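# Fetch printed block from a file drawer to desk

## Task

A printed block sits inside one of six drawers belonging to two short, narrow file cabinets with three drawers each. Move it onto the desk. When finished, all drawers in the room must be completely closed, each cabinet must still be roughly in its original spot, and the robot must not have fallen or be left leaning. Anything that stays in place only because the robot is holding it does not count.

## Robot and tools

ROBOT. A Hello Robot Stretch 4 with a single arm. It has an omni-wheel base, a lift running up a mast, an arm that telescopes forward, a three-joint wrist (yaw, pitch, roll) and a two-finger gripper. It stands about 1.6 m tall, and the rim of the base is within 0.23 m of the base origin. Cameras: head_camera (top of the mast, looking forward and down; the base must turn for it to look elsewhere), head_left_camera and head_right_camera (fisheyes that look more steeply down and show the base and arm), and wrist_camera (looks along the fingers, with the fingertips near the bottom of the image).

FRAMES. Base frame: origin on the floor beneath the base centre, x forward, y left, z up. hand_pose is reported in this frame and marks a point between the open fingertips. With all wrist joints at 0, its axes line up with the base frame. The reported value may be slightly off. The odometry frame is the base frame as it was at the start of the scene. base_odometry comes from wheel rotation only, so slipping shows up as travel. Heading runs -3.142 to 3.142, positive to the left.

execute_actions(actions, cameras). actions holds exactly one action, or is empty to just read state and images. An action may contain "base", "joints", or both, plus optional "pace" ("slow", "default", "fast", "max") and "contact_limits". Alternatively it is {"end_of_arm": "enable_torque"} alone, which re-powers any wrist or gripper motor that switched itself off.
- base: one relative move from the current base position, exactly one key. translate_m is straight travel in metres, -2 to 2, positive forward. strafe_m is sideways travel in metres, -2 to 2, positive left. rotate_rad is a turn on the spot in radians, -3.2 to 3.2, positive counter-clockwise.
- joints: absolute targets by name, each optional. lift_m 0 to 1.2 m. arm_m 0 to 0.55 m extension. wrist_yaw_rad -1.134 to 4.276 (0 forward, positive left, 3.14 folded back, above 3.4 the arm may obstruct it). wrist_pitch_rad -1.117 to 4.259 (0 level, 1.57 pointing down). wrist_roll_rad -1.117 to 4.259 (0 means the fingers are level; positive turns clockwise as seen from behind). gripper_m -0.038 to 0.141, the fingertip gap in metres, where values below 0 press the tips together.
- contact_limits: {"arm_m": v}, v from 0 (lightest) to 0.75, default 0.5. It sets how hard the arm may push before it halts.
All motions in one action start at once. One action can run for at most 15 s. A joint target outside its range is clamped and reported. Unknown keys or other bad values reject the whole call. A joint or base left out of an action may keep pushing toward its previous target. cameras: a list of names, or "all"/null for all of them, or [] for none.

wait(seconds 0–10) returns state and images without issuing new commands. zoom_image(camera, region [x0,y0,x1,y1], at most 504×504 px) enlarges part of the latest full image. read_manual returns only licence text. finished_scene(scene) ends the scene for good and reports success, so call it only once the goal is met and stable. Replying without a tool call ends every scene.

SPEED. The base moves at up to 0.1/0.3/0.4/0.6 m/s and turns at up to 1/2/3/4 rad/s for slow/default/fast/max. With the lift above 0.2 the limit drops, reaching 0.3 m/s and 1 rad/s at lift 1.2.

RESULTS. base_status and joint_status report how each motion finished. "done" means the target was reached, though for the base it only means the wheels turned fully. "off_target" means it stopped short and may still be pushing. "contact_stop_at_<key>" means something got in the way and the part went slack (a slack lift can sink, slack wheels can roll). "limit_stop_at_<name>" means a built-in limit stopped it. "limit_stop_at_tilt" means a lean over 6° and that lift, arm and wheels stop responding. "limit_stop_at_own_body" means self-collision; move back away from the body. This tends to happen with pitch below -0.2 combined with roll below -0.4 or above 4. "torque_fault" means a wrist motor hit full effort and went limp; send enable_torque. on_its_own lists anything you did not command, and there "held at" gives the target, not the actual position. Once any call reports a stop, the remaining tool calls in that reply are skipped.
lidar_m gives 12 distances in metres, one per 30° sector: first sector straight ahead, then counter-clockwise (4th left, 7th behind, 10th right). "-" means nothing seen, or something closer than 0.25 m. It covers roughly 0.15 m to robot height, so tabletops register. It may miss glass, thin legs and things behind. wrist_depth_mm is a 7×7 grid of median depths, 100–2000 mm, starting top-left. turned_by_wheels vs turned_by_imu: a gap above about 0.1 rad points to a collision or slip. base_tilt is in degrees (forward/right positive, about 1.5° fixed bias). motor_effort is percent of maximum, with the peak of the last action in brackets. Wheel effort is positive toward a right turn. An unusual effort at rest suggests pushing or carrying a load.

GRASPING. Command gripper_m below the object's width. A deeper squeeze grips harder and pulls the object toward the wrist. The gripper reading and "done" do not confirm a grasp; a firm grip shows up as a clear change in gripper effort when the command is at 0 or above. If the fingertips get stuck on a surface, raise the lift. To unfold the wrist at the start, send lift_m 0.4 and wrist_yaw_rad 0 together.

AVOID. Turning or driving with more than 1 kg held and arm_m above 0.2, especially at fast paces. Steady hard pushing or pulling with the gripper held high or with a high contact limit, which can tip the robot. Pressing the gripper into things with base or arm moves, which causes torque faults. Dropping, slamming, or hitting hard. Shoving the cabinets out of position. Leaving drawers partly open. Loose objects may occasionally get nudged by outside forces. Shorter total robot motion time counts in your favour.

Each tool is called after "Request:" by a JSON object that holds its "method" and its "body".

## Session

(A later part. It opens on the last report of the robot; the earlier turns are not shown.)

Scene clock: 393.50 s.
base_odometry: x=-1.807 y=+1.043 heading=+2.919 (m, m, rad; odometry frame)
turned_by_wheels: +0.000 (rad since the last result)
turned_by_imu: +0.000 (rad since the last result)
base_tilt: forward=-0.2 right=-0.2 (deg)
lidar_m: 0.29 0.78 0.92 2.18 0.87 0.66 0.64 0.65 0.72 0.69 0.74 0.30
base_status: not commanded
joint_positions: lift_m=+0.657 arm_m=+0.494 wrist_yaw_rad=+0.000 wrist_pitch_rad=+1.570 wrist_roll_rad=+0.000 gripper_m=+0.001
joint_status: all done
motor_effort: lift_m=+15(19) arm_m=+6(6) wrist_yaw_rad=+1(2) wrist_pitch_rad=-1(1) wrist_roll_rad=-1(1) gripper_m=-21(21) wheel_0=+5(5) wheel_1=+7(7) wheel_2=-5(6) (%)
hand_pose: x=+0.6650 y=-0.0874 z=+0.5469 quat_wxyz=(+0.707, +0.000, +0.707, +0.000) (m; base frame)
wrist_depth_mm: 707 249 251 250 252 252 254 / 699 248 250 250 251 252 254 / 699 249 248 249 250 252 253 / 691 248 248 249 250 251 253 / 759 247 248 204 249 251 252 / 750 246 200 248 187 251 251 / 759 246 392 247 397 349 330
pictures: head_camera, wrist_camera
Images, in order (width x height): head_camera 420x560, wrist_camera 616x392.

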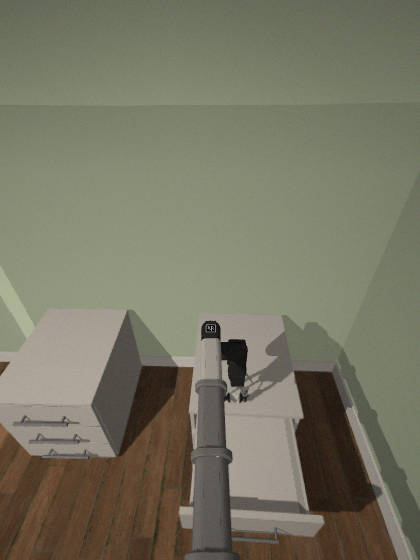

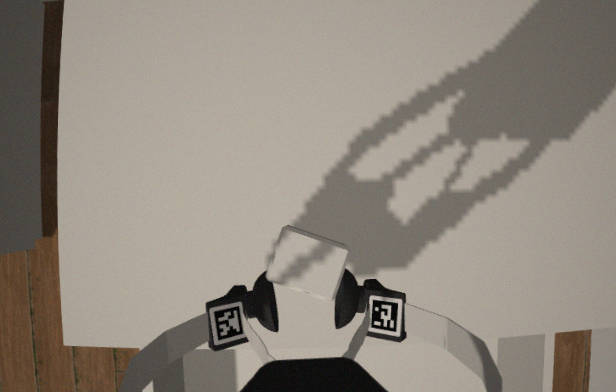

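Request:
{"method": "execute_actions", "body": {"actions": [{"joints":{"arm_m":0.545},"pace":"slow"}], "cameras": []}}

Request:
{"method": "execute_actions", "body": {"actions": [{"joints":{"lift_m":0.651},"pace":"slow"}], "cameras": []}}

Request:
{"method": "execute_actions", "body": {"actions": [{"joints":{"gripper_m":0.07}}], "cameras": []}}

Request:
{"method": "execute_actions", "body": {"actions": [{"joints":{"lift_m":0.75}}], "cameras": ["wrist_camera"]}}

Request:
{"method": "execute_actions", "body": {"actions": [{"base":{"translate_m":-0.25},"joints":{"arm_m":0.0}}], "cameras": []}}

Request:
{"method": "execute_actions", "body": {"actions": [{"joints":{"lift_m":0.257,"wrist_pitch_rad":0,"wrist_roll_rad":1.57,"gripper_m":0.05}}], "cameras": ["wrist_camera"]}}

Request:
{"method": "execute_actions", "body": {"actions": [{"joints":{"arm_m":0.44},"pace":"slow","contact_limits":{"arm_m":0.3}}], "cameras": ["wrist_camera","head_camera"]}}

Scene clock: 406.33 s.
base_odometry: x=-1.807 y=+1.043 heading=+2.919 (m, m, rad; odometry frame)
turned_by_wheels: +0.000 (rad since the last result)
turned_by_imu: +0.001 (rad since the last result)
base_tilt: forward=-0.3 right=-0.2 (deg)
lidar_m: 0.28 0.80 0.92 2.20 0.88 0.64 0.63 0.66 0.71 0.68 0.73 0.33
base_status: not commanded
joint_positions: lift_m=+0.657 arm_m=+0.544 wrist_yaw_rad=+0.000 wrist_pitch_rad=+1.570 wrist_roll_rad=+0.000 gripper_m=+0.001
joint_status: all done
motor_effort: lift_m=+16(16) arm_m=+6(6) wrist_yaw_rad=+2(2) wrist_pitch_rad=-1(2) wrist_roll_rad=+0(1) gripper_m=-21(23) wheel_0=+5(4) wheel_1=+7(7) wheel_2=-5(6) (%)
hand_pose: x=+0.7150 y=-0.0874 z=+0.5469 quat_wxyz=(+0.707, +0.000, +0.707, +0.000) (m; base frame)
wrist_depth_mm: 699 249 250 250 253 252 255 / 715 248 248 250 251 252 254 / 707 247 248 249 249 251 254 / 707 247 248 249 249 251 251 / 699 247 249 204 250 250 251 / 741 246 201 248 187 250 252 / 741 244 246 248 248 249 251
pictures: none
No camera images: the call's "cameras" was empty. Leave "cameras" out to get every camera's image.

Scene clock: 406.97 s.
base_odometry: x=-1.807 y=+1.043 heading=+2.919 (m, m, rad; odometry frame)
turned_by_wheels: +0.000 (rad since the last result)
turned_by_imu: +0.000 (rad since the last result)
base_tilt: forward=-0.2 right=-0.3 (deg)
lidar_m: 0.29 0.80 0.92 2.18 0.88 0.65 0.63 0.67 0.72 0.68 0.73 0.32
base_status: not commanded
joint_positions: lift_m=+0.651 arm_m=+0.544 wrist_yaw_rad=+0.000 wrist_pitch_rad=+1.570 wrist_roll_rad=+0.000 gripper_m=+0.001
joint_status: all done
motor_effort: lift_m=+15(15) arm_m=+6(6) wrist_yaw_rad=-1(3) wrist_pitch_rad=-1(0) wrist_roll_rad=-3(1) gripper_m=-21(22) wheel_0=+5(5) wheel_1=+7(7) wheel_2=-5(5) (%)
hand_pose: x=+0.7150 y=-0.0874 z=+0.5409 quat_wxyz=(+0.707, +0.000, +0.707, +0.000) (m; base frame)
wrist_depth_mm: 699 243 244 245 247 247 247 / 707 242 243 243 244 246 244 / 240 242 242 243 244 246 246 / 241 240 242 242 244 244 245 / 240 241 241 204 244 245 246 / 741 240 201 242 188 244 245 / 741 239 240 241 244 242 244
pictures: none
No camera images: the call's "cameras" was empty. Leave "cameras" out to get every camera's image.

Scene clock: 408.47 s.
base_odometry: x=-1.807 y=+1.043 heading=+2.919 (m, m, rad; odometry frame)
turned_by_wheels: +0.000 (rad since the last result)
turned_by_imu: +0.000 (rad since the last result)
base_tilt: forward=-0.1 right=-0.2 (deg)
lidar_m: 0.30 0.81 0.90 2.19 0.88 0.65 0.63 0.66 0.72 0.69 0.75 0.30
base_status: not commanded
joint_positions: lift_m=+0.651 arm_m=+0.544 wrist_yaw_rad=+0.000 wrist_pitch_rad=+1.570 wrist_roll_rad=+0.000 gripper_m=+0.070
joint_status: all done
motor_effort: lift_m=+16(16) arm_m=+6(6) wrist_yaw_rad=+1(2) wrist_pitch_rad=-1(1) wrist_roll_rad=-1(0) gripper_m=-1(21) wheel_0=+5(4) wheel_1=+7(7) wheel_2=-5(6) (%)
hand_pose: x=+0.7150 y=-0.0874 z=+0.5409 quat_wxyz=(+0.707, +0.000, +0.707, +0.000) (m; base frame)
wrist_depth_mm: 707 244 245 247 247 248 249 / 707 244 244 246 247 248 249 / 242 243 245 246 245 246 248 / 242 244 243 245 245 247 247 / 699 243 243 215 244 246 246 / 741 240 209 243 196 246 246 / 741 239 241 147 243 243 246
pictures: none
No camera images: the call's "cameras" was empty. Leave "cameras" out to get every camera's image.

Scene clock: 409.90 s.
base_odometry: x=-1.807 y=+1.043 heading=+2.919 (m, m, rad; odometry frame)
turned_by_wheels: +0.000 (rad since the last result)
turned_by_imu: +0.000 (rad since the last result)
base_tilt: forward=-0.3 right=-0.1 (deg)
lidar_m: 0.30 0.80 0.92 2.18 0.88 0.64 0.63 0.66 0.71 0.68 0.74 0.30
base_status: not commanded
joint_positions: lift_m=+0.750 arm_m=+0.544 wrist_yaw_rad=+0.000 wrist_pitch_rad=+1.570 wrist_roll_rad=+0.000 gripper_m=+0.070
joint_status: all done
motor_effort: lift_m=+20(21) arm_m=+6(6) wrist_yaw_rad=+1(1) wrist_pitch_rad=-1(1) wrist_roll_rad=-3(1) gripper_m=-3(3) wheel_0=+5(5) wheel_1=+7(7) wheel_2=-6(6) (%)
hand_pose: x=+0.7150 y=-0.0874 z=+0.6395 quat_wxyz=(+0.707, +0.000, +0.707, +0.000) (m; base frame)
wrist_depth_mm: 778 342 340 343 342 347 349 / 798 342 343 342 343 347 347 / 788 340 338 340 342 345 347 / 788 338 340 342 343 342 345 / 768 336 340 338 342 343 343 / 831 336 212 342 197 342 343 / 842 831 338 151 340 373 854
pictures: wrist_camera
Images, in order (width x height): wrist_camera 616x392.

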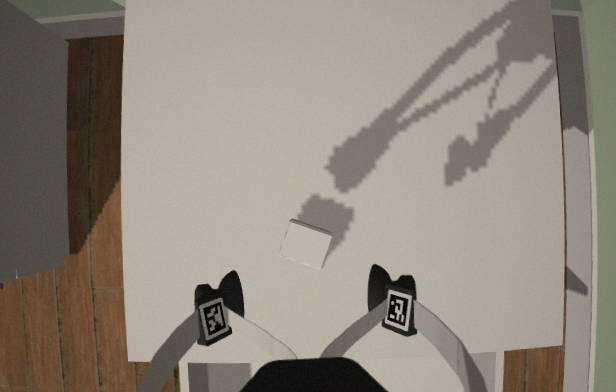

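Scene clock: 412.53 s.
base_odometry: x=-1.564 y=+0.987 heading=+2.918 (m, m, rad; odometry frame)
turned_by_wheels: -0.001 (rad since the last result)
turned_by_imu: +0.000 (rad since the last result)
base_tilt: forward=-0.3 right=-0.1 (deg)
lidar_m: 0.52 1.01 2.13 1.34 0.53 0.39 0.37 0.40 0.57 0.68 0.73 0.56
base_status: done
joint_positions: lift_m=+0.750 arm_m=+0.001 wrist_yaw_rad=+0.000 wrist_pitch_rad=+1.570 wrist_roll_rad=+0.000 gripper_m=+0.070
joint_status: all done
motor_effort: lift_m=+19(20) arm_m=-6(6) wrist_yaw_rad=+2(1) wrist_pitch_rad=-1(1) wrist_roll_rad=-1(0) gripper_m=-3(3) wheel_0=-4(8) wheel_1=-6(10) wheel_2=+2(10) (%)
hand_pose: x=+0.1721 y=-0.0874 z=+0.6396 quat_wxyz=(+0.707, +0.000, +0.707, +0.000) (m; base frame)
wrist_depth_mm: 854 854 842 842 866 866 842 / 842 854 866 866 866 854 831 / 842 854 866 866 854 854 854 / 854 854 854 842 866 866 866 / 842 854 640 647 854 866 854 / 842 842 212 640 197 866 854 / 842 854 640 151 854 854 866
pictures: none
No camera images: the call's "cameras" was empty. Leave "cameras" out to get every camera's image.

Scene clock: 415.47 s.
base_odometry: x=-1.564 y=+0.987 heading=+2.918 (m, m, rad; odometry frame)
turned_by_wheels: +0.000 (rad since the last result)
turned_by_imu: +0.000 (rad since the last result)
base_tilt: forward=-0.1 right=-0.2 (deg)
lidar_m: 0.55 1.02 2.16 1.34 0.54 0.39 0.38 0.40 0.58 0.68 0.72 0.56
base_status: not commanded
joint_positions: lift_m=+0.257 arm_m=+0.001 wrist_yaw_rad=+0.000 wrist_pitch_rad=+0.003 wrist_roll_rad=+1.569 gripper_m=+0.050
joint_status: all done
motor_effort: lift_m=+16(17) arm_m=-6(6) wrist_yaw_rad=+0(1) wrist_pitch_rad=-8(13) wrist_roll_rad=+3(8) gripper_m=-4(4) wheel_0=-4(5) wheel_1=-6(6) wheel_2=+2(2) (%)
hand_pose: x=+0.4604 y=-0.0874 z=+0.4346 quat_wxyz=(+0.708, +0.707, +0.001, -0.001) (m; base frame)
wrist_depth_mm: 1160 1160 1182 336 1182 798 580 / 1182 1205 340 338 627 715 580 / 1182 1205 1182 342 634 640 603 / 1182 1205 1205 343 640 640 609 / 1182 1160 1182 345 647 647 627 / 1182 1182 212 345 193 654 615 / 1205 1182 345 143 349 759 627
pictures: wrist_camera
Images, in order (width x height): wrist_camera 616x392.

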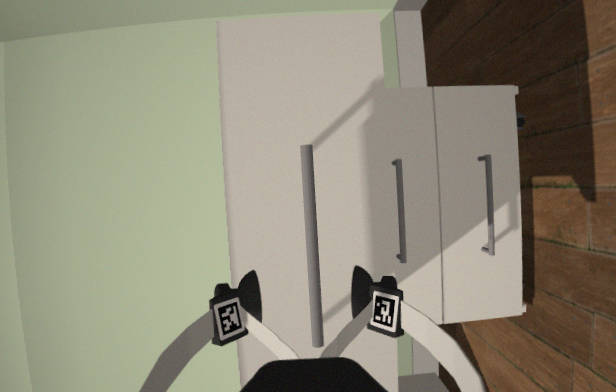

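Scene clock: 420.53 s.
base_odometry: x=-1.563 y=+0.987 heading=+2.918 (m, m, rad; odometry frame)
turned_by_wheels: +0.000 (rad since the last result)
turned_by_imu: +0.001 (rad since the last result)
base_tilt: forward=-0.2 right=-0.2 (deg)
lidar_m: 0.84 1.03 2.13 1.34 0.55 0.39 0.38 0.39 0.58 0.68 0.72 0.89
base_status: not commanded
joint_positions: lift_m=+0.257 arm_m=+0.408 wrist_yaw_rad=+0.000 wrist_pitch_rad=+0.002 wrist_roll_rad=+1.570 gripper_m=+0.050
joint_status: arm_m contact_stop (moved +0.407 of +0.439)
on_its_own: arm_m is slack since a contact_stop (your +0.440 is given up)
motor_effort: lift_m=+16(16) arm_m=+0(18) wrist_yaw_rad=+2(25) wrist_pitch_rad=-7(8) wrist_roll_rad=+2(0) gripper_m=-4(4) wheel_0=+1(5) wheel_1=-2(6) wheel_2=-5(6) (%)
contact_limits: arm_m 0.3
hand_pose: x=+0.8678 y=-0.0875 z=+0.4348 quat_wxyz=(+0.708, +0.707, +0.001, -0.001) (m; base frame)
wrist_depth_mm: 768 788 241 243 243 243 245 / 788 798 242 244 244 246 247 / 798 788 243 244 245 247 246 / 788 788 244 244 247 248 248 / 788 798 245 245 247 249 250 / 778 778 213 248 193 250 249 / 788 809 246 142 249 251 -
pictures: head_camera, wrist_camera
Images, in order (width x height): head_camera 420x560, wrist_camera 616x392.

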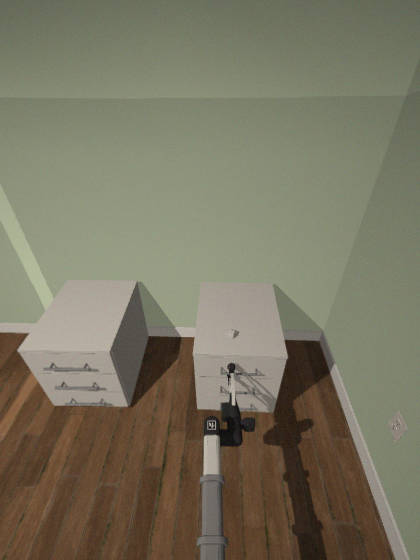

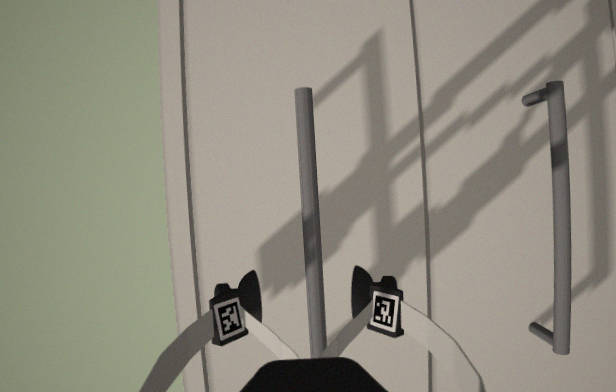

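Request:
{"method": "execute_actions", "body": {"actions": [{"joints":{"arm_m":0.10}}], "cameras": []}}

Request:
{"method": "execute_actions", "body": {"actions": [{"joints":{"lift_m":0.75,"wrist_pitch_rad":1.57,"wrist_roll_rad":0.27,"gripper_m":0.07}}], "cameras": []}}

Request:
{"method": "execute_actions", "body": {"actions": [{"base":{"translate_m":0.28},"joints":{"arm_m":0.53}}], "cameras": []}}

Request:
{"method": "execute_actions", "body": {"actions": [{"joints":{"lift_m":0.69},"pace":"slow"}], "cameras": ["wrist_camera"]}}

Scene clock: 435.67 s.
base_odometry: x=-1.563 y=+0.987 heading=+2.918 (m, m, rad; odometry frame)
turned_by_wheels: +0.000 (rad since the last result)
turned_by_imu: +0.001 (rad since the last result)
base_tilt: forward=-0.3 right=-0.3 (deg)
lidar_m: 0.82 1.00 2.14 1.33 0.52 0.38 0.37 0.40 0.54 0.67 0.73 0.89
base_status: not commanded
joint_positions: lift_m=+0.257 arm_m=+0.101 wrist_yaw_rad=+0.000 wrist_pitch_rad=+0.003 wrist_roll_rad=+1.570 gripper_m=+0.050
joint_status: all done
motor_effort: lift_m=+15(15) arm_m=-6(6) wrist_yaw_rad=+2(2) wrist_pitch_rad=-8(7) wrist_roll_rad=+1(2) gripper_m=-4(3) wheel_0=+1(1) wheel_1=-2(2) wheel_2=-4(4) (%)
hand_pose: x=+0.5604 y=-0.0874 z=+0.4347 quat_wxyz=(+0.708, +0.707, +0.001, -0.001) (m; base frame)
wrist_depth_mm: 1078 1078 1098 1060 1098 798 580 / 1060 1060 1078 544 554 549 564 / 1098 1078 1060 539 559 554 564 / 1078 1078 1098 549 549 554 559 / 1098 1098 1098 554 554 554 559 / 1098 1098 212 554 193 559 559 / 1118 1118 1118 143 1138 750 627
pictures: none
No camera images: the call's "cameras" was empty. Leave "cameras" out to get every camera's image.

Scene clock: 438.60 s.
base_odometry: x=-1.563 y=+0.987 heading=+2.918 (m, m, rad; odometry frame)
turned_by_wheels: +0.000 (rad since the last result)
turned_by_imu: +0.000 (rad since the last result)
base_tilt: forward=-0.3 right=-0.2 (deg)
lidar_m: 0.86 1.01 2.15 1.32 0.55 0.37 0.38 0.40 0.57 0.68 0.73 0.91
base_status: not commanded
joint_positions: lift_m=+0.750 arm_m=+0.101 wrist_yaw_rad=+0.000 wrist_pitch_rad=+1.570 wrist_roll_rad=+0.271 gripper_m=+0.070
joint_status: all done
motor_effort: lift_m=+20(20) arm_m=-5(6) wrist_yaw_rad=+2(1) wrist_pitch_rad=+0(6) wrist_roll_rad=-2(5) gripper_m=-1(5) wheel_0=+1(1) wheel_1=-2(2) wheel_2=-5(5) (%)
hand_pose: x=+0.2721 y=-0.0874 z=+0.6395 quat_wxyz=(+0.701, +0.095, +0.700, -0.095) (m; base frame)
wrist_depth_mm: 842 854 854 854 866 866 732 / 854 842 842 854 866 866 768 / 842 866 854 854 866 866 820 / 842 842 854 854 866 866 842 / 842 854 842 854 842 854 854 / 842 854 212 640 196 854 854 / 831 842 634 151 640 854 842
pictures: none
No camera images: the call's "cameras" was empty. Leave "cameras" out to get every camera's image.

Scene clock: 441.00 s.
base_odometry: x=-1.836 y=+1.049 heading=+2.919 (m, m, rad; odometry frame)
turned_by_wheels: +0.001 (rad since the last result)
turned_by_imu: +0.001 (rad since the last result)
base_tilt: forward=-0.2 right=-0.2 (deg)
lidar_m: 0.56 0.78 0.87 3.05 0.93 0.67 0.66 0.68 0.72 0.69 0.72 0.58
base_status: done
joint_positions: lift_m=+0.750 arm_m=+0.529 wrist_yaw_rad=+0.000 wrist_pitch_rad=+1.570 wrist_roll_rad=+0.270 gripper_m=+0.070
joint_status: all done
motor_effort: lift_m=+20(20) arm_m=+6(5) wrist_yaw_rad=+1(0) wrist_pitch_rad=+0(1) wrist_roll_rad=-3(4) gripper_m=-3(3) wheel_0=+3(10) wheel_1=+5(9) wheel_2=-1(8) (%)
hand_pose: x=+0.7002 y=-0.0874 z=+0.6396 quat_wxyz=(+0.701, +0.095, +0.700, -0.095) (m; base frame)
wrist_depth_mm: 585 340 342 343 343 345 788 / 732 338 340 345 342 347 809 / 854 340 342 342 343 343 809 / 854 340 338 342 343 342 345 / 788 340 340 340 343 343 343 / 732 338 212 340 197 342 866 / 831 842 338 151 854 842 842
pictures: none
No camera images: the call's "cameras" was empty. Leave "cameras" out to get every camera's image.

Scene clock: 442.37 s.
base_odometry: x=-1.836 y=+1.049 heading=+2.919 (m, m, rad; odometry frame)
turned_by_wheels: +0.000 (rad since the last result)
turned_by_imu: +0.000 (rad since the last result)
base_tilt: forward=-0.4 right=-0.2 (deg)
lidar_m: 0.55 0.76 0.84 3.04 0.93 0.68 0.68 0.70 0.73 0.68 0.73 0.59
base_status: not commanded
joint_positions: lift_m=+0.690 arm_m=+0.529 wrist_yaw_rad=+0.000 wrist_pitch_rad=+1.570 wrist_roll_rad=+0.270 gripper_m=+0.070
joint_status: all done
motor_effort: lift_m=+15(18) arm_m=+6(6) wrist_yaw_rad=+0(1) wrist_pitch_rad=+0(0) wrist_roll_rad=-1(1) gripper_m=-3(3) wheel_0=+3(3) wheel_1=+5(5) wheel_2=-1(1) (%)
hand_pose: x=+0.7002 y=-0.0874 z=+0.5799 quat_wxyz=(+0.701, +0.095, +0.700, -0.095) (m; base frame)
wrist_depth_mm: 279 281 282 283 285 285 287 / 281 281 282 285 285 285 287 / 281 281 282 283 282 283 287 / 741 279 282 282 283 283 285 / 750 278 279 281 281 285 285 / 723 279 212 281 197 282 282 / 778 277 279 151 281 809 798
pictures: wrist_camera
Images, in order (width x height): wrist_camera 616x392.

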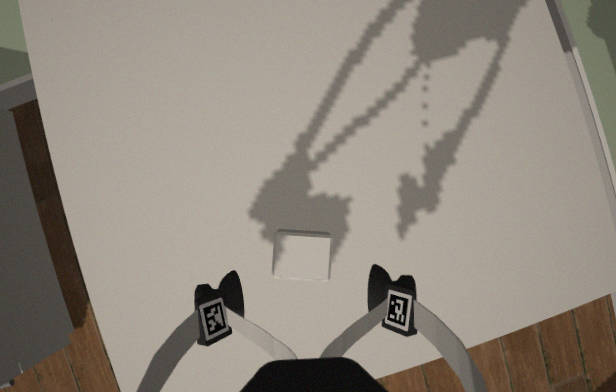

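Request:
{"method": "execute_actions", "body": {"actions": [{"joints":{"arm_m":0.548,"lift_m":0.652},"pace":"slow"}], "cameras": ["wrist_camera"]}}

Request:
{"method": "execute_actions", "body": {"actions": [{"joints":{"gripper_m":0.0}}], "cameras": ["wrist_camera"]}}

Scene clock: 451.40 s.
base_odometry: x=-1.836 y=+1.049 heading=+2.919 (m, m, rad; odometry frame)
turned_by_wheels: +0.000 (rad since the last result)
turned_by_imu: +0.001 (rad since the last result)
base_tilt: forward=-0.3 right=-0.4 (deg)
lidar_m: 0.58 0.77 0.88 3.04 0.93 0.67 0.66 0.69 0.71 0.69 0.73 0.59
base_status: not commanded
joint_positions: lift_m=+0.652 arm_m=+0.547 wrist_yaw_rad=+0.000 wrist_pitch_rad=+1.571 wrist_roll_rad=+0.270 gripper_m=+0.070
joint_status: all done
motor_effort: lift_m=+15(15) arm_m=+6(7) wrist_yaw_rad=+0(0) wrist_pitch_rad=-1(3) wrist_roll_rad=+0(0) gripper_m=-3(1) wheel_0=+4(3) wheel_1=+5(5) wheel_2=-1(1) (%)
hand_pose: x=+0.7176 y=-0.0874 z=+0.5420 quat_wxyz=(+0.701, +0.095, +0.701, -0.095) (m; base frame)
wrist_depth_mm: 244 243 246 247 245 249 248 / 242 244 245 246 247 248 249 / 243 244 244 244 246 247 247 / 242 243 244 245 246 247 247 / 241 243 243 245 245 247 247 / 654 242 214 214 194 246 248 / 668 241 240 150 244 246 245
pictures: wrist_camera
Images, in order (width x height): wrist_camera 616x392.

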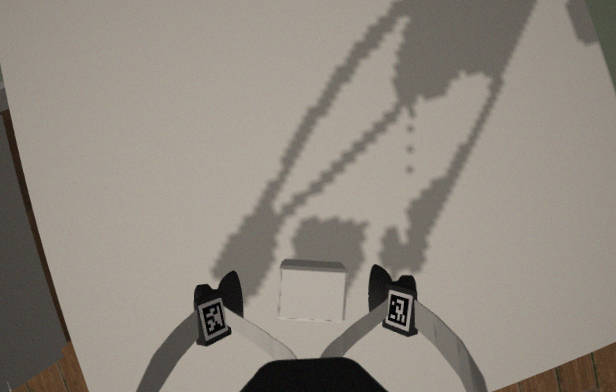

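Scene clock: 452.90 s.
base_odometry: x=-1.836 y=+1.049 heading=+2.919 (m, m, rad; odometry frame)
turned_by_wheels: +0.000 (rad since the last result)
turned_by_imu: +0.000 (rad since the last result)
base_tilt: forward=+0.0 right=-0.4 (deg)
lidar_m: 0.55 0.76 0.86 3.04 0.92 0.68 0.66 0.70 0.71 0.68 0.74 0.59
base_status: not commanded
joint_positions: lift_m=+0.652 arm_m=+0.547 wrist_yaw_rad=+0.000 wrist_pitch_rad=+1.570 wrist_roll_rad=+0.270 gripper_m=+0.001
joint_status: all done
motor_effort: lift_m=+16(15) arm_m=+6(6) wrist_yaw_rad=+0(1) wrist_pitch_rad=-2(2) wrist_roll_rad=-1(2) gripper_m=-23(21) wheel_0=+3(3) wheel_1=+5(5) wheel_2=-1(1) (%)
hand_pose: x=+0.7177 y=-0.0874 z=+0.5419 quat_wxyz=(+0.701, +0.095, +0.701, -0.095) (m; base frame)
wrist_depth_mm: 242 244 245 247 246 246 248 / 242 243 244 244 246 248 247 / 241 242 243 246 246 246 248 / 241 242 243 244 245 247 248 / 241 241 242 244 246 245 244 / 640 241 206 204 187 245 248 / 661 239 240 242 244 243 247
pictures: wrist_camera
Images, in order (width x height): wrist_camera 616x392.

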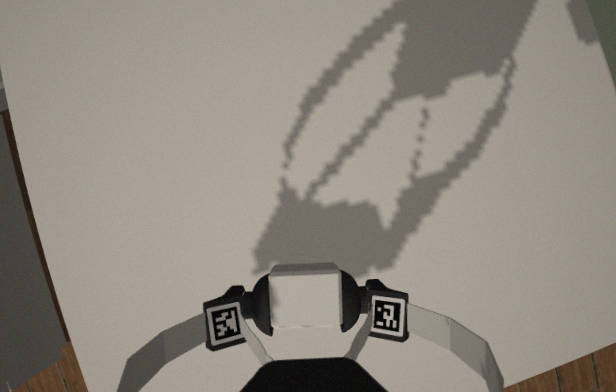

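Request:
{"method": "execute_actions", "body": {"actions": [{"joints":{"lift_m":0.9}}], "cameras": []}}

Request:
{"method": "execute_actions", "body": {"actions": [{"base":{"translate_m":-0.1},"joints":{"arm_m":0.0}}], "cameras": []}}

Request:
{"method": "execute_actions", "body": {"actions": [{"base":{"strafe_m":2.0}}], "cameras": []}}

Request:
{"method": "execute_actions", "body": {"actions": [{"base":{"strafe_m":0.57}}], "cameras": ["head_left_camera","wrist_camera"]}}

Scene clock: 471.57 s.
base_odometry: x=-1.836 y=+1.049 heading=+2.919 (m, m, rad; odometry frame)
turned_by_wheels: +0.000 (rad since the last result)
turned_by_imu: +0.001 (rad since the last result)
base_tilt: forward=-0.3 right=+0.0 (deg)
lidar_m: 0.56 0.76 0.88 3.04 0.93 0.68 0.67 0.69 0.72 0.69 0.74 0.60
base_status: not commanded
joint_positions: lift_m=+0.900 arm_m=+0.547 wrist_yaw_rad=+0.000 wrist_pitch_rad=+1.570 wrist_roll_rad=+0.270 gripper_m=+0.001
joint_status: all done
motor_effort: lift_m=+20(22) arm_m=+6(6) wrist_yaw_rad=+0(1) wrist_pitch_rad=+0(2) wrist_roll_rad=+1(0) gripper_m=-21(21) wheel_0=+3(3) wheel_1=+5(5) wheel_2=-1(1) (%)
hand_pose: x=+0.7178 y=-0.0874 z=+0.7895 quat_wxyz=(+0.701, +0.095, +0.700, -0.095) (m; base frame)
wrist_depth_mm: 597 488 492 492 492 1025 778 / 750 488 492 492 496 1025 831 / 891 1008 492 492 492 1008 866 / 842 1008 484 492 496 496 917 / 788 976 488 492 492 488 960 / 741 991 206 204 186 1008 1025 / 715 976 991 976 991 991 991
pictures: none
No camera images: the call's "cameras" was empty. Leave "cameras" out to get every camera's image.

Scene clock: 474.23 s.
base_odometry: x=-1.739 y=+1.027 heading=+2.918 (m, m, rad; odometry frame)
turned_by_wheels: -0.001 (rad since the last result)
turned_by_imu: +0.000 (rad since the last result)
base_tilt: forward=-0.1 right=-0.3 (deg)
lidar_m: 0.66 0.85 0.99 1.96 0.78 0.56 0.56 0.59 0.72 0.67 0.74 0.70
base_status: done
joint_positions: lift_m=+0.900 arm_m=+0.001 wrist_yaw_rad=+0.000 wrist_pitch_rad=+1.570 wrist_roll_rad=+0.270 gripper_m=+0.001
joint_status: all done
motor_effort: lift_m=+20(20) arm_m=-6(7) wrist_yaw_rad=+2(1) wrist_pitch_rad=-2(1) wrist_roll_rad=-1(2) gripper_m=-23(23) wheel_0=-5(10) wheel_1=-6(10) wheel_2=+3(14) (%)
hand_pose: x=+0.1721 y=-0.0874 z=+0.7895 quat_wxyz=(+0.701, +0.095, +0.700, -0.095) (m; base frame)
wrist_depth_mm: 976 1008 904 1008 1008 960 750 / 991 991 1008 1008 1025 1008 788 / 991 976 991 991 1008 1008 854 / 1008 1008 991 1008 1025 1008 904 / 960 1008 1008 788 991 991 960 / 1008 976 206 204 187 991 1008 / 976 991 768 778 991 1008 1008
pictures: none
No camera images: the call's "cameras" was empty. Leave "cameras" out to get every camera's image.

Scene clock: 482.23 s.
base_odometry: x=-2.182 y=-0.923 heading=+2.918 (m, m, rad; odometry frame)
turned_by_wheels: +0.000 (rad since the last result)
turned_by_imu: -0.004 (rad since the last result)
base_tilt: forward=-0.3 right=-0.3 (deg)
lidar_m: 1.32 1.39 1.04 1.02 1.05 1.55 0.47 0.50 0.71 2.23 1.34 1.38
base_status: done
joint_positions: lift_m=+0.900 arm_m=+0.001 wrist_yaw_rad=+0.000 wrist_pitch_rad=+1.570 wrist_roll_rad=+0.270 gripper_m=+0.001
joint_status: not commanded
motor_effort: lift_m=+19(20) arm_m=-6(6) wrist_yaw_rad=+1(0) wrist_pitch_rad=+0(2) wrist_roll_rad=-2(1) gripper_m=-23(22) wheel_0=-3(12) wheel_1=+3(13) wheel_2=+0(3) (%)
hand_pose: x=+0.1721 y=-0.0874 z=+0.7896 quat_wxyz=(+0.701, +0.095, +0.700, -0.095) (m; base frame)
wrist_depth_mm: 991 991 1008 1008 1008 1008 1025 / 991 991 1008 991 1008 1008 1025 / 1008 991 976 1025 991 1008 1042 / 991 991 976 1008 1008 991 1008 / 991 991 1008 798 1008 1025 1008 / 976 1008 206 204 187 1008 1008 / 976 976 788 788 1008 991 991
pictures: none
No camera images: the call's "cameras" was empty. Leave "cameras" out to get every camera's image.

Scene clock: 485.47 s.
base_odometry: x=-2.308 y=-1.479 heading=+2.919 (m, m, rad; odometry frame)
turned_by_wheels: +0.000 (rad since the last result)
turned_by_imu: -0.001 (rad since the last result)
base_tilt: forward=-0.2 right=-0.1 (deg)
lidar_m: 1.35 0.63 0.46 0.42 0.47 0.69 2.31 0.66 0.69 2.13 1.84 1.38
base_status: done
joint_positions: lift_m=+0.900 arm_m=+0.001 wrist_yaw_rad=+0.000 wrist_pitch_rad=+1.570 wrist_roll_rad=+0.270 gripper_m=+0.001
joint_status: not commanded
motor_effort: lift_m=+18(19) arm_m=-6(6) wrist_yaw_rad=-1(0) wrist_pitch_rad=+0(1) wrist_roll_rad=-2(3) gripper_m=-22(23) wheel_0=-2(12) wheel_1=+4(14) wheel_2=+0(1) (%)
hand_pose: x=+0.1721 y=-0.0874 z=+0.7897 quat_wxyz=(+0.701, +0.095, +0.700, -0.095) (m; base frame)
wrist_depth_mm: 1008 991 991 1042 1025 991 1025 / 976 1008 991 1008 1008 1025 1025 / 917 991 1025 1025 1008 1008 1025 / 866 1008 991 1008 1025 1008 1008 / 820 1025 991 798 1025 1008 1025 / 750 991 206 204 187 1008 1008 / 707 820 778 788 1008 1025 1008
pictures: head_left_camera, wrist_camera
Images, in order (width x height): head_left_camera 420x672, wrist_camera 616x392.

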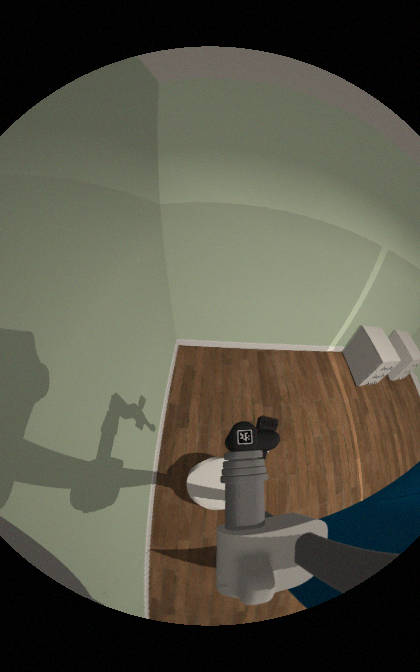

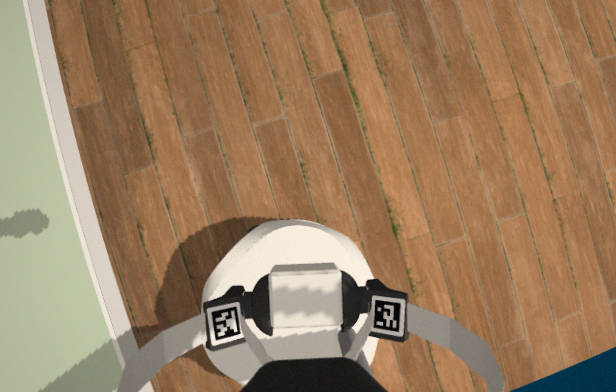

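Request:
{"method": "execute_actions", "body": {"actions": [{"base":{"strafe_m":-0.06}}], "cameras": []}}

Request:
{"method": "execute_actions", "body": {"actions": [{"base":{"translate_m":-1.1}}], "cameras": []}}

Request:
{"method": "execute_actions", "body": {"actions": [{"base":{"translate_m":-0.9}}], "cameras": ["head_left_camera","head_right_camera"]}}

Scene clock: 496.90 s.
base_odometry: x=-2.294 y=-1.421 heading=+2.919 (m, m, rad; odometry frame)
turned_by_wheels: +0.000 (rad since the last result)
turned_by_imu: +0.001 (rad since the last result)
base_tilt: forward=-0.4 right=-0.1 (deg)
lidar_m: 1.34 0.72 0.52 0.51 0.53 0.77 2.43 0.61 0.68 2.15 1.75 1.38
base_status: done
joint_positions: lift_m=+0.900 arm_m=+0.001 wrist_yaw_rad=+0.000 wrist_pitch_rad=+1.570 wrist_roll_rad=+0.270 gripper_m=+0.001
joint_status: not commanded
motor_effort: lift_m=+18(18) arm_m=-6(6) wrist_yaw_rad=+0(1) wrist_pitch_rad=+0(0) wrist_roll_rad=+0(2) gripper_m=-21(21) wheel_0=+3(14) wheel_1=-3(13) wheel_2=+0(1) (%)
hand_pose: x=+0.1721 y=-0.0874 z=+0.7897 quat_wxyz=(+0.701, +0.095, +0.700, -0.095) (m; base frame)
wrist_depth_mm: 991 991 1025 1008 1025 1008 1025 / 991 1008 1008 1008 1008 1025 1008 / 991 976 976 1008 1008 1008 1008 / 917 991 976 991 991 1008 1008 / 891 1008 1008 778 991 991 1042 / 820 991 206 203 186 991 1008 / 778 904 798 768 1008 1008 1008
pictures: none
No camera images: the call's "cameras" was empty. Leave "cameras" out to get every camera's image.

Scene clock: 502.07 s.
base_odometry: x=-1.222 y=-1.664 heading=+2.918 (m, m, rad; odometry frame)
turned_by_wheels: -0.001 (rad since the last result)
turned_by_imu: +0.000 (rad since the last result)
base_tilt: forward=-0.1 right=+0.1 (deg)
lidar_m: 1.94 0.78 0.57 0.55 0.60 0.80 1.54 1.56 2.16 0.55 0.40 0.55
base_status: done
joint_positions: lift_m=+0.900 arm_m=+0.001 wrist_yaw_rad=+0.000 wrist_pitch_rad=+1.570 wrist_roll_rad=+0.270 gripper_m=+0.001
joint_status: not commanded
motor_effort: lift_m=+19(19) arm_m=-6(6) wrist_yaw_rad=+2(0) wrist_pitch_rad=-1(0) wrist_roll_rad=-1(3) gripper_m=-23(22) wheel_0=-5(10) wheel_1=-4(9) wheel_2=+1(10) (%)
hand_pose: x=+0.1721 y=-0.0874 z=+0.7897 quat_wxyz=(+0.701, +0.095, +0.700, -0.095) (m; base frame)
wrist_depth_mm: 1008 1008 991 1008 759 459 359 / 991 991 991 991 854 500 377 / 976 1008 1008 991 976 544 399 / 991 1008 1008 1008 1025 991 1025 / 931 976 976 798 1008 1008 1025 / 891 1008 206 204 187 1008 1008 / 854 960 778 788 1025 1008 991
pictures: none
No camera images: the call's "cameras" was empty. Leave "cameras" out to get every camera's image.

Scene clock: 506.53 s.
base_odometry: x=-0.345 y=-1.864 heading=+2.917 (m, m, rad; odometry frame)
turned_by_wheels: -0.001 (rad since the last result)
turned_by_imu: +0.000 (rad since the last result)
base_tilt: forward=-0.2 right=-0.1 (deg)
lidar_m: 2.06 0.81 0.56 0.53 0.56 0.87 1.14 0.67 0.85 3.12 1.44 1.12
base_status: done
joint_positions: lift_m=+0.900 arm_m=+0.001 wrist_yaw_rad=+0.000 wrist_pitch_rad=+1.570 wrist_roll_rad=+0.270 gripper_m=+0.001
joint_status: not commanded
motor_effort: lift_m=+19(19) arm_m=-5(6) wrist_yaw_rad=+2(1) wrist_pitch_rad=+0(1) wrist_roll_rad=-3(0) gripper_m=-23(22) wheel_0=-3(9) wheel_1=-6(9) wheel_2=+1(12) (%)
hand_pose: x=+0.1721 y=-0.0874 z=+0.7897 quat_wxyz=(+0.701, +0.095, +0.700, -0.095) (m; base frame)
wrist_depth_mm: 1008 991 1008 1008 1008 1025 1025 / 1008 1008 991 1025 1008 1025 1008 / 991 991 1008 1008 1008 1008 1025 / 991 991 991 1008 1008 1025 1060 / 976 976 1008 798 991 991 1025 / 891 991 206 204 186 1008 991 / 878 976 788 778 991 1025 991
pictures: head_left_camera, head_right_camera
Images, in order (width x height): head_left_camera 420x672, head_right_camera 420x672.

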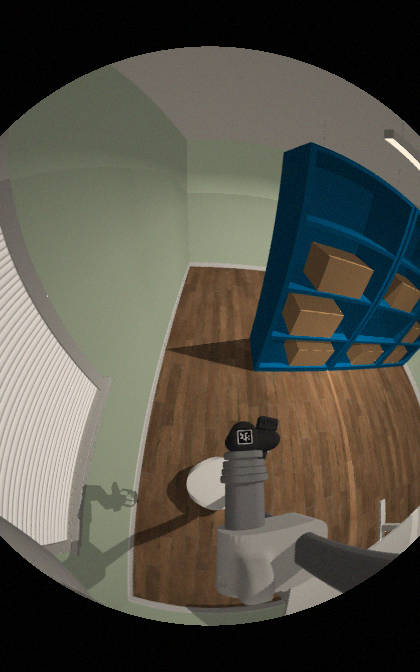

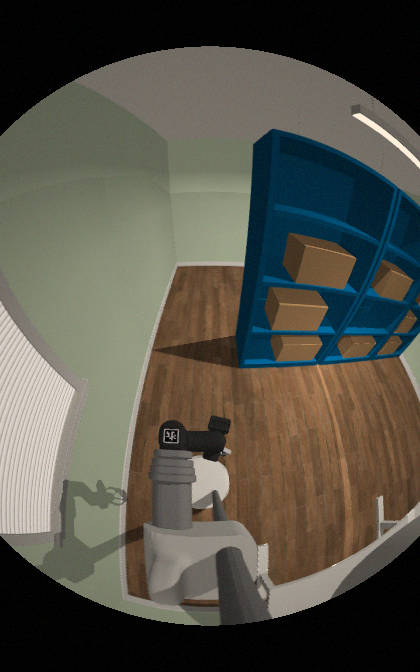

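Strafe right along the room, then turn to the desk.

Request:
{"method": "execute_actions", "body": {"actions": [{"base":{"strafe_m":-0.9}}], "cameras": []}}

Request:
{"method": "execute_actions", "body": {"actions": [{"base":{"rotate_rad":3.14}}], "cameras": ["head_camera","head_left_camera"]}}

Scene clock: 517.73 s.
base_odometry: x=-0.145 y=-0.987 heading=+2.917 (m, m, rad; odometry frame)
turned_by_wheels: +0.000 (rad since the last result)
turned_by_imu: +0.002 (rad since the last result)
base_tilt: forward=-0.2 right=-0.2 (deg)
lidar_m: 1.00 1.06 1.51 1.47 1.57 0.62 0.62 0.65 0.90 2.19 1.39 1.04
base_status: done
joint_positions: lift_m=+0.900 arm_m=+0.001 wrist_yaw_rad=+0.000 wrist_pitch_rad=+1.570 wrist_roll_rad=+0.270 gripper_m=+0.001
joint_status: not commanded
motor_effort: lift_m=+18(18) arm_m=-6(5) wrist_yaw_rad=+0(2) wrist_pitch_rad=-1(0) wrist_roll_rad=+0(1) gripper_m=-23(21) wheel_0=+4(12) wheel_1=-5(14) wheel_2=+0(1) (%)
hand_pose: x=+0.1721 y=-0.0874 z=+0.7897 quat_wxyz=(+0.701, +0.095, +0.700, -0.095) (m; base frame)
wrist_depth_mm: 991 976 1008 991 1008 1025 1042 / 976 991 991 1008 1008 991 1025 / 1008 991 1008 991 1008 1008 1025 / 991 991 991 1008 1025 991 1025 / 976 991 991 798 1008 1008 1008 / 991 991 205 204 187 1025 991 / 976 991 788 778 991 976 1008
pictures: none
No camera images: the call's "cameras" was empty. Leave "cameras" out to get every camera's image.

Scene clock: 520.67 s.
base_odometry: x=-0.145 y=-0.987 heading=-0.227 (m, m, rad; odometry frame)
turned_by_wheels: +3.139 (rad since the last result)
turned_by_imu: +3.163 (rad since the last result)
base_tilt: forward=-0.3 right=-0.2 (deg)
lidar_m: 0.59 0.65 0.92 2.22 1.42 1.07 1.02 1.07 1.50 1.43 0.84 0.62
base_status: done
joint_positions: lift_m=+0.900 arm_m=+0.001 wrist_yaw_rad=+0.000 wrist_pitch_rad=+1.570 wrist_roll_rad=+0.270 gripper_m=+0.001
joint_status: not commanded
motor_effort: lift_m=+18(18) arm_m=-6(6) wrist_yaw_rad=+2(2) wrist_pitch_rad=+0(1) wrist_roll_rad=-3(1) gripper_m=-21(23) wheel_0=-3(10) wheel_1=-5(10) wheel_2=-4(8) (%)
hand_pose: x=+0.1721 y=-0.0874 z=+0.7897 quat_wxyz=(+0.701, +0.095, +0.700, -0.095) (m; base frame)
wrist_depth_mm: 976 1008 1025 1008 1025 1025 1025 / 1025 1008 1008 1025 1008 1008 1008 / 1008 1008 1008 1008 1025 1008 1042 / 991 1008 976 991 991 1008 1025 / 991 1008 991 798 1008 991 1008 / 991 1008 206 204 186 991 1025 / 1008 991 788 788 1008 991 1025
pictures: head_camera, head_left_camera
Images, in order (width x height): head_camera 420x560, head_left_camera 420x672.

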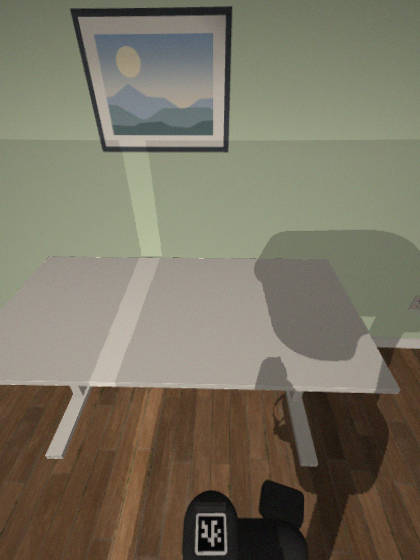

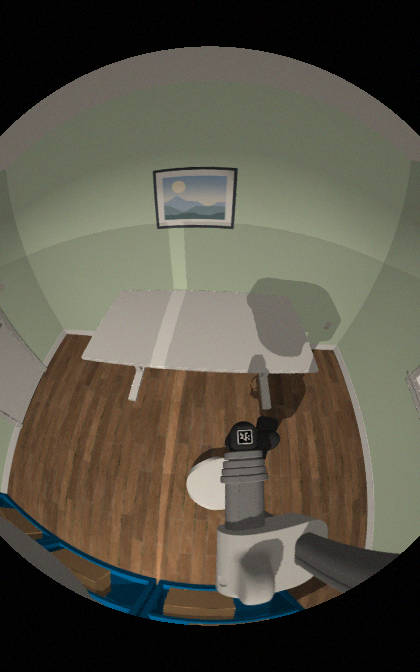

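Request:
{"method": "execute_actions", "body": {"actions": [{"joints":{"lift_m":1.0}}], "cameras": []}}

Request:
{"method": "execute_actions", "body": {"actions": [{"base":{"translate_m":0.15},"joints":{"arm_m":0.53},"pace":"slow"}], "cameras": ["wrist_camera","head_camera"]}}

Scene clock: 527.27 s.
base_odometry: x=-0.145 y=-0.987 heading=-0.227 (m, m, rad; odometry frame)
turned_by_wheels: +0.000 (rad since the last result)
turned_by_imu: +0.001 (rad since the last result)
base_tilt: forward=-0.3 right=-0.3 (deg)
lidar_m: 0.60 0.64 0.92 2.21 1.43 1.05 1.03 1.07 1.51 1.43 0.82 0.63
base_status: not commanded
joint_positions: lift_m=+1.000 arm_m=+0.001 wrist_yaw_rad=+0.000 wrist_pitch_rad=+1.570 wrist_roll_rad=+0.270 gripper_m=+0.001
joint_status: all done
motor_effort: lift_m=+20(20) arm_m=-6(6) wrist_yaw_rad=+0(0) wrist_pitch_rad=+0(1) wrist_roll_rad=-1(1) gripper_m=-22(24) wheel_0=-3(4) wheel_1=-5(5) wheel_2=-4(4) (%)
hand_pose: x=+0.1721 y=-0.0874 z=+0.8895 quat_wxyz=(+0.701, +0.095, +0.700, -0.095) (m; base frame)
wrist_depth_mm: 1098 1098 1098 1118 1118 1118 1098 / 1098 1098 1098 1078 1098 1118 1098 / 1098 1098 1098 1098 1098 1098 1098 / 1078 1098 1118 1098 1118 1098 1118 / 1098 1078 1098 878 1078 1118 1098 / 1098 1098 205 204 187 1118 1098 / 1078 1078 1008 878 1118 1078 1098
pictures: none
No camera images: the call's "cameras" was empty. Leave "cameras" out to get every camera's image.

Scene clock: 533.83 s.
base_odometry: x=+0.001 y=-1.020 heading=-0.226 (m, m, rad; odometry frame)
turned_by_wheels: +0.000 (rad since the last result)
turned_by_imu: +0.001 (rad since the last result)
base_tilt: forward=-0.2 right=-0.4 (deg)
lidar_m: 0.45 0.48 0.67 2.19 1.63 1.21 1.19 1.23 1.50 1.44 0.64 0.48
base_status: done
joint_positions: lift_m=+1.000 arm_m=+0.529 wrist_yaw_rad=+0.000 wrist_pitch_rad=+1.570 wrist_roll_rad=+0.270 gripper_m=+0.001
joint_status: all done
motor_effort: lift_m=+20(20) arm_m=+6(6) wrist_yaw_rad=+1(1) wrist_pitch_rad=+0(0) wrist_roll_rad=+1(2) gripper_m=-22(20) wheel_0=+5(8) wheel_1=+5(7) wheel_2=-4(9) (%)
hand_pose: x=+0.7001 y=-0.0874 z=+0.8895 quat_wxyz=(+0.701, +0.095, +0.700, -0.095) (m; base frame)
wrist_depth_mm: 389 392 392 392 394 394 397 / 389 387 389 392 392 392 397 / 387 387 389 392 392 394 397 / 389 389 392 389 392 392 394 / 384 384 389 389 394 394 392 / 382 389 206 204 186 389 397 / 382 387 387 389 389 394 392
pictures: head_camera, wrist_camera
Images, in order (width x height): head_camera 420x560, wrist_camera 616x392.

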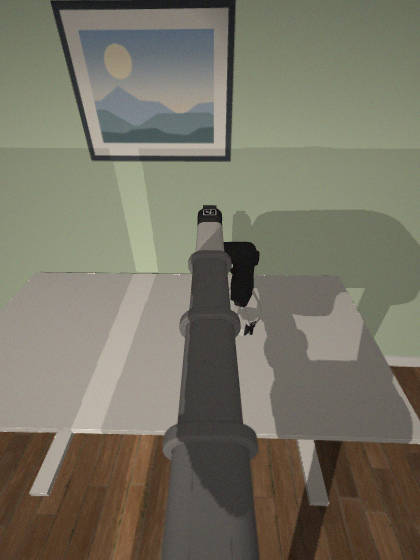

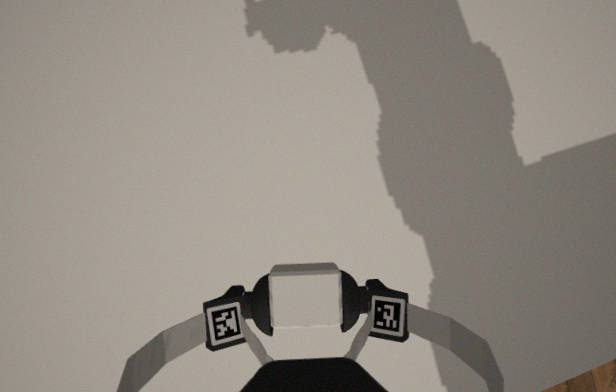

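Depth 390 → need ~243: lower 0.145.

Request:
{"method": "execute_actions", "body": {"actions": [{"joints":{"lift_m":0.857},"pace":"slow"}], "cameras": []}}

Request:
{"method": "execute_actions", "body": {"actions": [{"joints":{"gripper_m":0.07}}], "cameras": []}}

Request:
{"method": "execute_actions", "body": {"actions": [{"joints":{"lift_m":1.0}}], "cameras": ["wrist_camera"]}}

Scene clock: 541.60 s.
base_odometry: x=+0.001 y=-1.020 heading=-0.226 (m, m, rad; odometry frame)
turned_by_wheels: +0.000 (rad since the last result)
turned_by_imu: +0.001 (rad since the last result)
base_tilt: forward=-0.3 right=-0.2 (deg)
lidar_m: 0.43 0.49 0.69 2.21 1.62 1.21 1.18 1.25 1.49 1.45 0.64 0.45
base_status: not commanded
joint_positions: lift_m=+0.857 arm_m=+0.529 wrist_yaw_rad=+0.000 wrist_pitch_rad=+1.570 wrist_roll_rad=+0.270 gripper_m=+0.001
joint_status: all done
motor_effort: lift_m=+15(21) arm_m=+6(6) wrist_yaw_rad=+0(1) wrist_pitch_rad=+0(0) wrist_roll_rad=-1(1) gripper_m=-22(22) wheel_0=+5(4) wheel_1=+5(5) wheel_2=-4(4) (%)
hand_pose: x=+0.7001 y=-0.0874 z=+0.7469 quat_wxyz=(+0.701, +0.095, +0.700, -0.095) (m; base frame)
wrist_depth_mm: 248 248 248 250 252 253 254 / 247 249 249 249 252 252 252 / 246 249 248 250 252 250 253 / 247 248 248 248 250 251 251 / 245 248 248 249 250 249 251 / 245 246 206 204 186 250 250 / 244 245 246 247 249 250 250
pictures: none
No camera images: the call's "cameras" was empty. Leave "cameras" out to get every camera's image.

Scene clock: 543.10 s.
base_odometry: x=+0.001 y=-1.020 heading=-0.226 (m, m, rad; odometry frame)
turned_by_wheels: +0.000 (rad since the last result)
turned_by_imu: +0.000 (rad since the last result)
base_tilt: forward=-0.2 right=-0.3 (deg)
lidar_m: 0.45 0.49 0.69 2.20 1.63 1.20 1.18 1.25 1.48 1.46 0.63 0.44
base_status: not commanded
joint_positions: lift_m=+0.857 arm_m=+0.529 wrist_yaw_rad=+0.000 wrist_pitch_rad=+1.570 wrist_roll_rad=+0.270 gripper_m=+0.070
joint_status: all done
motor_effort: lift_m=+16(16) arm_m=+6(6) wrist_yaw_rad=+0(1) wrist_pitch_rad=-1(0) wrist_roll_rad=-2(3) gripper_m=-2(23) wheel_0=+5(5) wheel_1=+5(5) wheel_2=-4(4) (%)
hand_pose: x=+0.7001 y=-0.0874 z=+0.7469 quat_wxyz=(+0.701, +0.095, +0.700, -0.095) (m; base frame)
wrist_depth_mm: 247 249 250 250 252 253 254 / 247 249 248 250 252 251 253 / 247 248 249 249 250 252 252 / 246 247 248 250 249 252 252 / 244 247 247 248 249 250 251 / 246 246 212 220 197 249 251 / 245 245 247 151 249 250 250
pictures: none
No camera images: the call's "cameras" was empty. Leave "cameras" out to get every camera's image.

Scene clock: 544.77 s.
base_odometry: x=+0.001 y=-1.020 heading=-0.226 (m, m, rad; odometry frame)
turned_by_wheels: +0.000 (rad since the last result)
turned_by_imu: +0.000 (rad since the last result)
base_tilt: forward=-0.2 right=-0.3 (deg)
lidar_m: 0.46 0.46 0.70 2.21 1.64 1.22 1.18 1.24 1.51 1.44 0.64 0.47
base_status: not commanded
joint_positions: lift_m=+1.000 arm_m=+0.529 wrist_yaw_rad=+0.000 wrist_pitch_rad=+1.570 wrist_roll_rad=+0.270 gripper_m=+0.070
joint_status: all done
motor_effort: lift_m=+20(21) arm_m=+6(6) wrist_yaw_rad=+0(0) wrist_pitch_rad=+0(1) wrist_roll_rad=-2(1) gripper_m=-5(3) wheel_0=+5(5) wheel_1=+5(5) wheel_2=-4(4) (%)
hand_pose: x=+0.7001 y=-0.0874 z=+0.8895 quat_wxyz=(+0.701, +0.095, +0.700, -0.095) (m; base frame)
wrist_depth_mm: 389 389 392 394 394 399 399 / 384 389 389 392 394 399 397 / 392 384 387 392 392 392 394 / 384 387 389 392 389 397 392 / 387 387 389 389 389 394 394 / 384 389 212 389 197 394 394 / 382 384 387 151 392 394 394
pictures: wrist_camera
Images, in order (width x height): wrist_camera 616x392.

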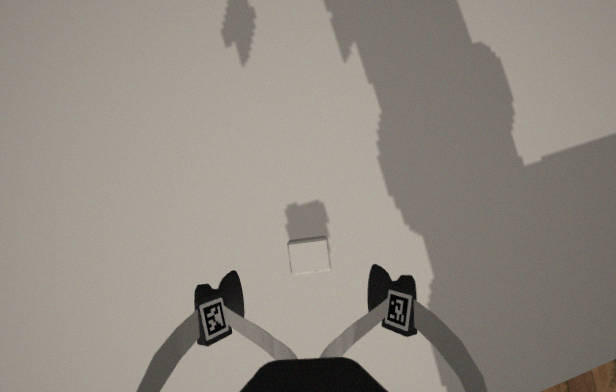

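Request:
{"method": "finished_scene", "body": {"scene": 1}}

The scene is finished: the task was done.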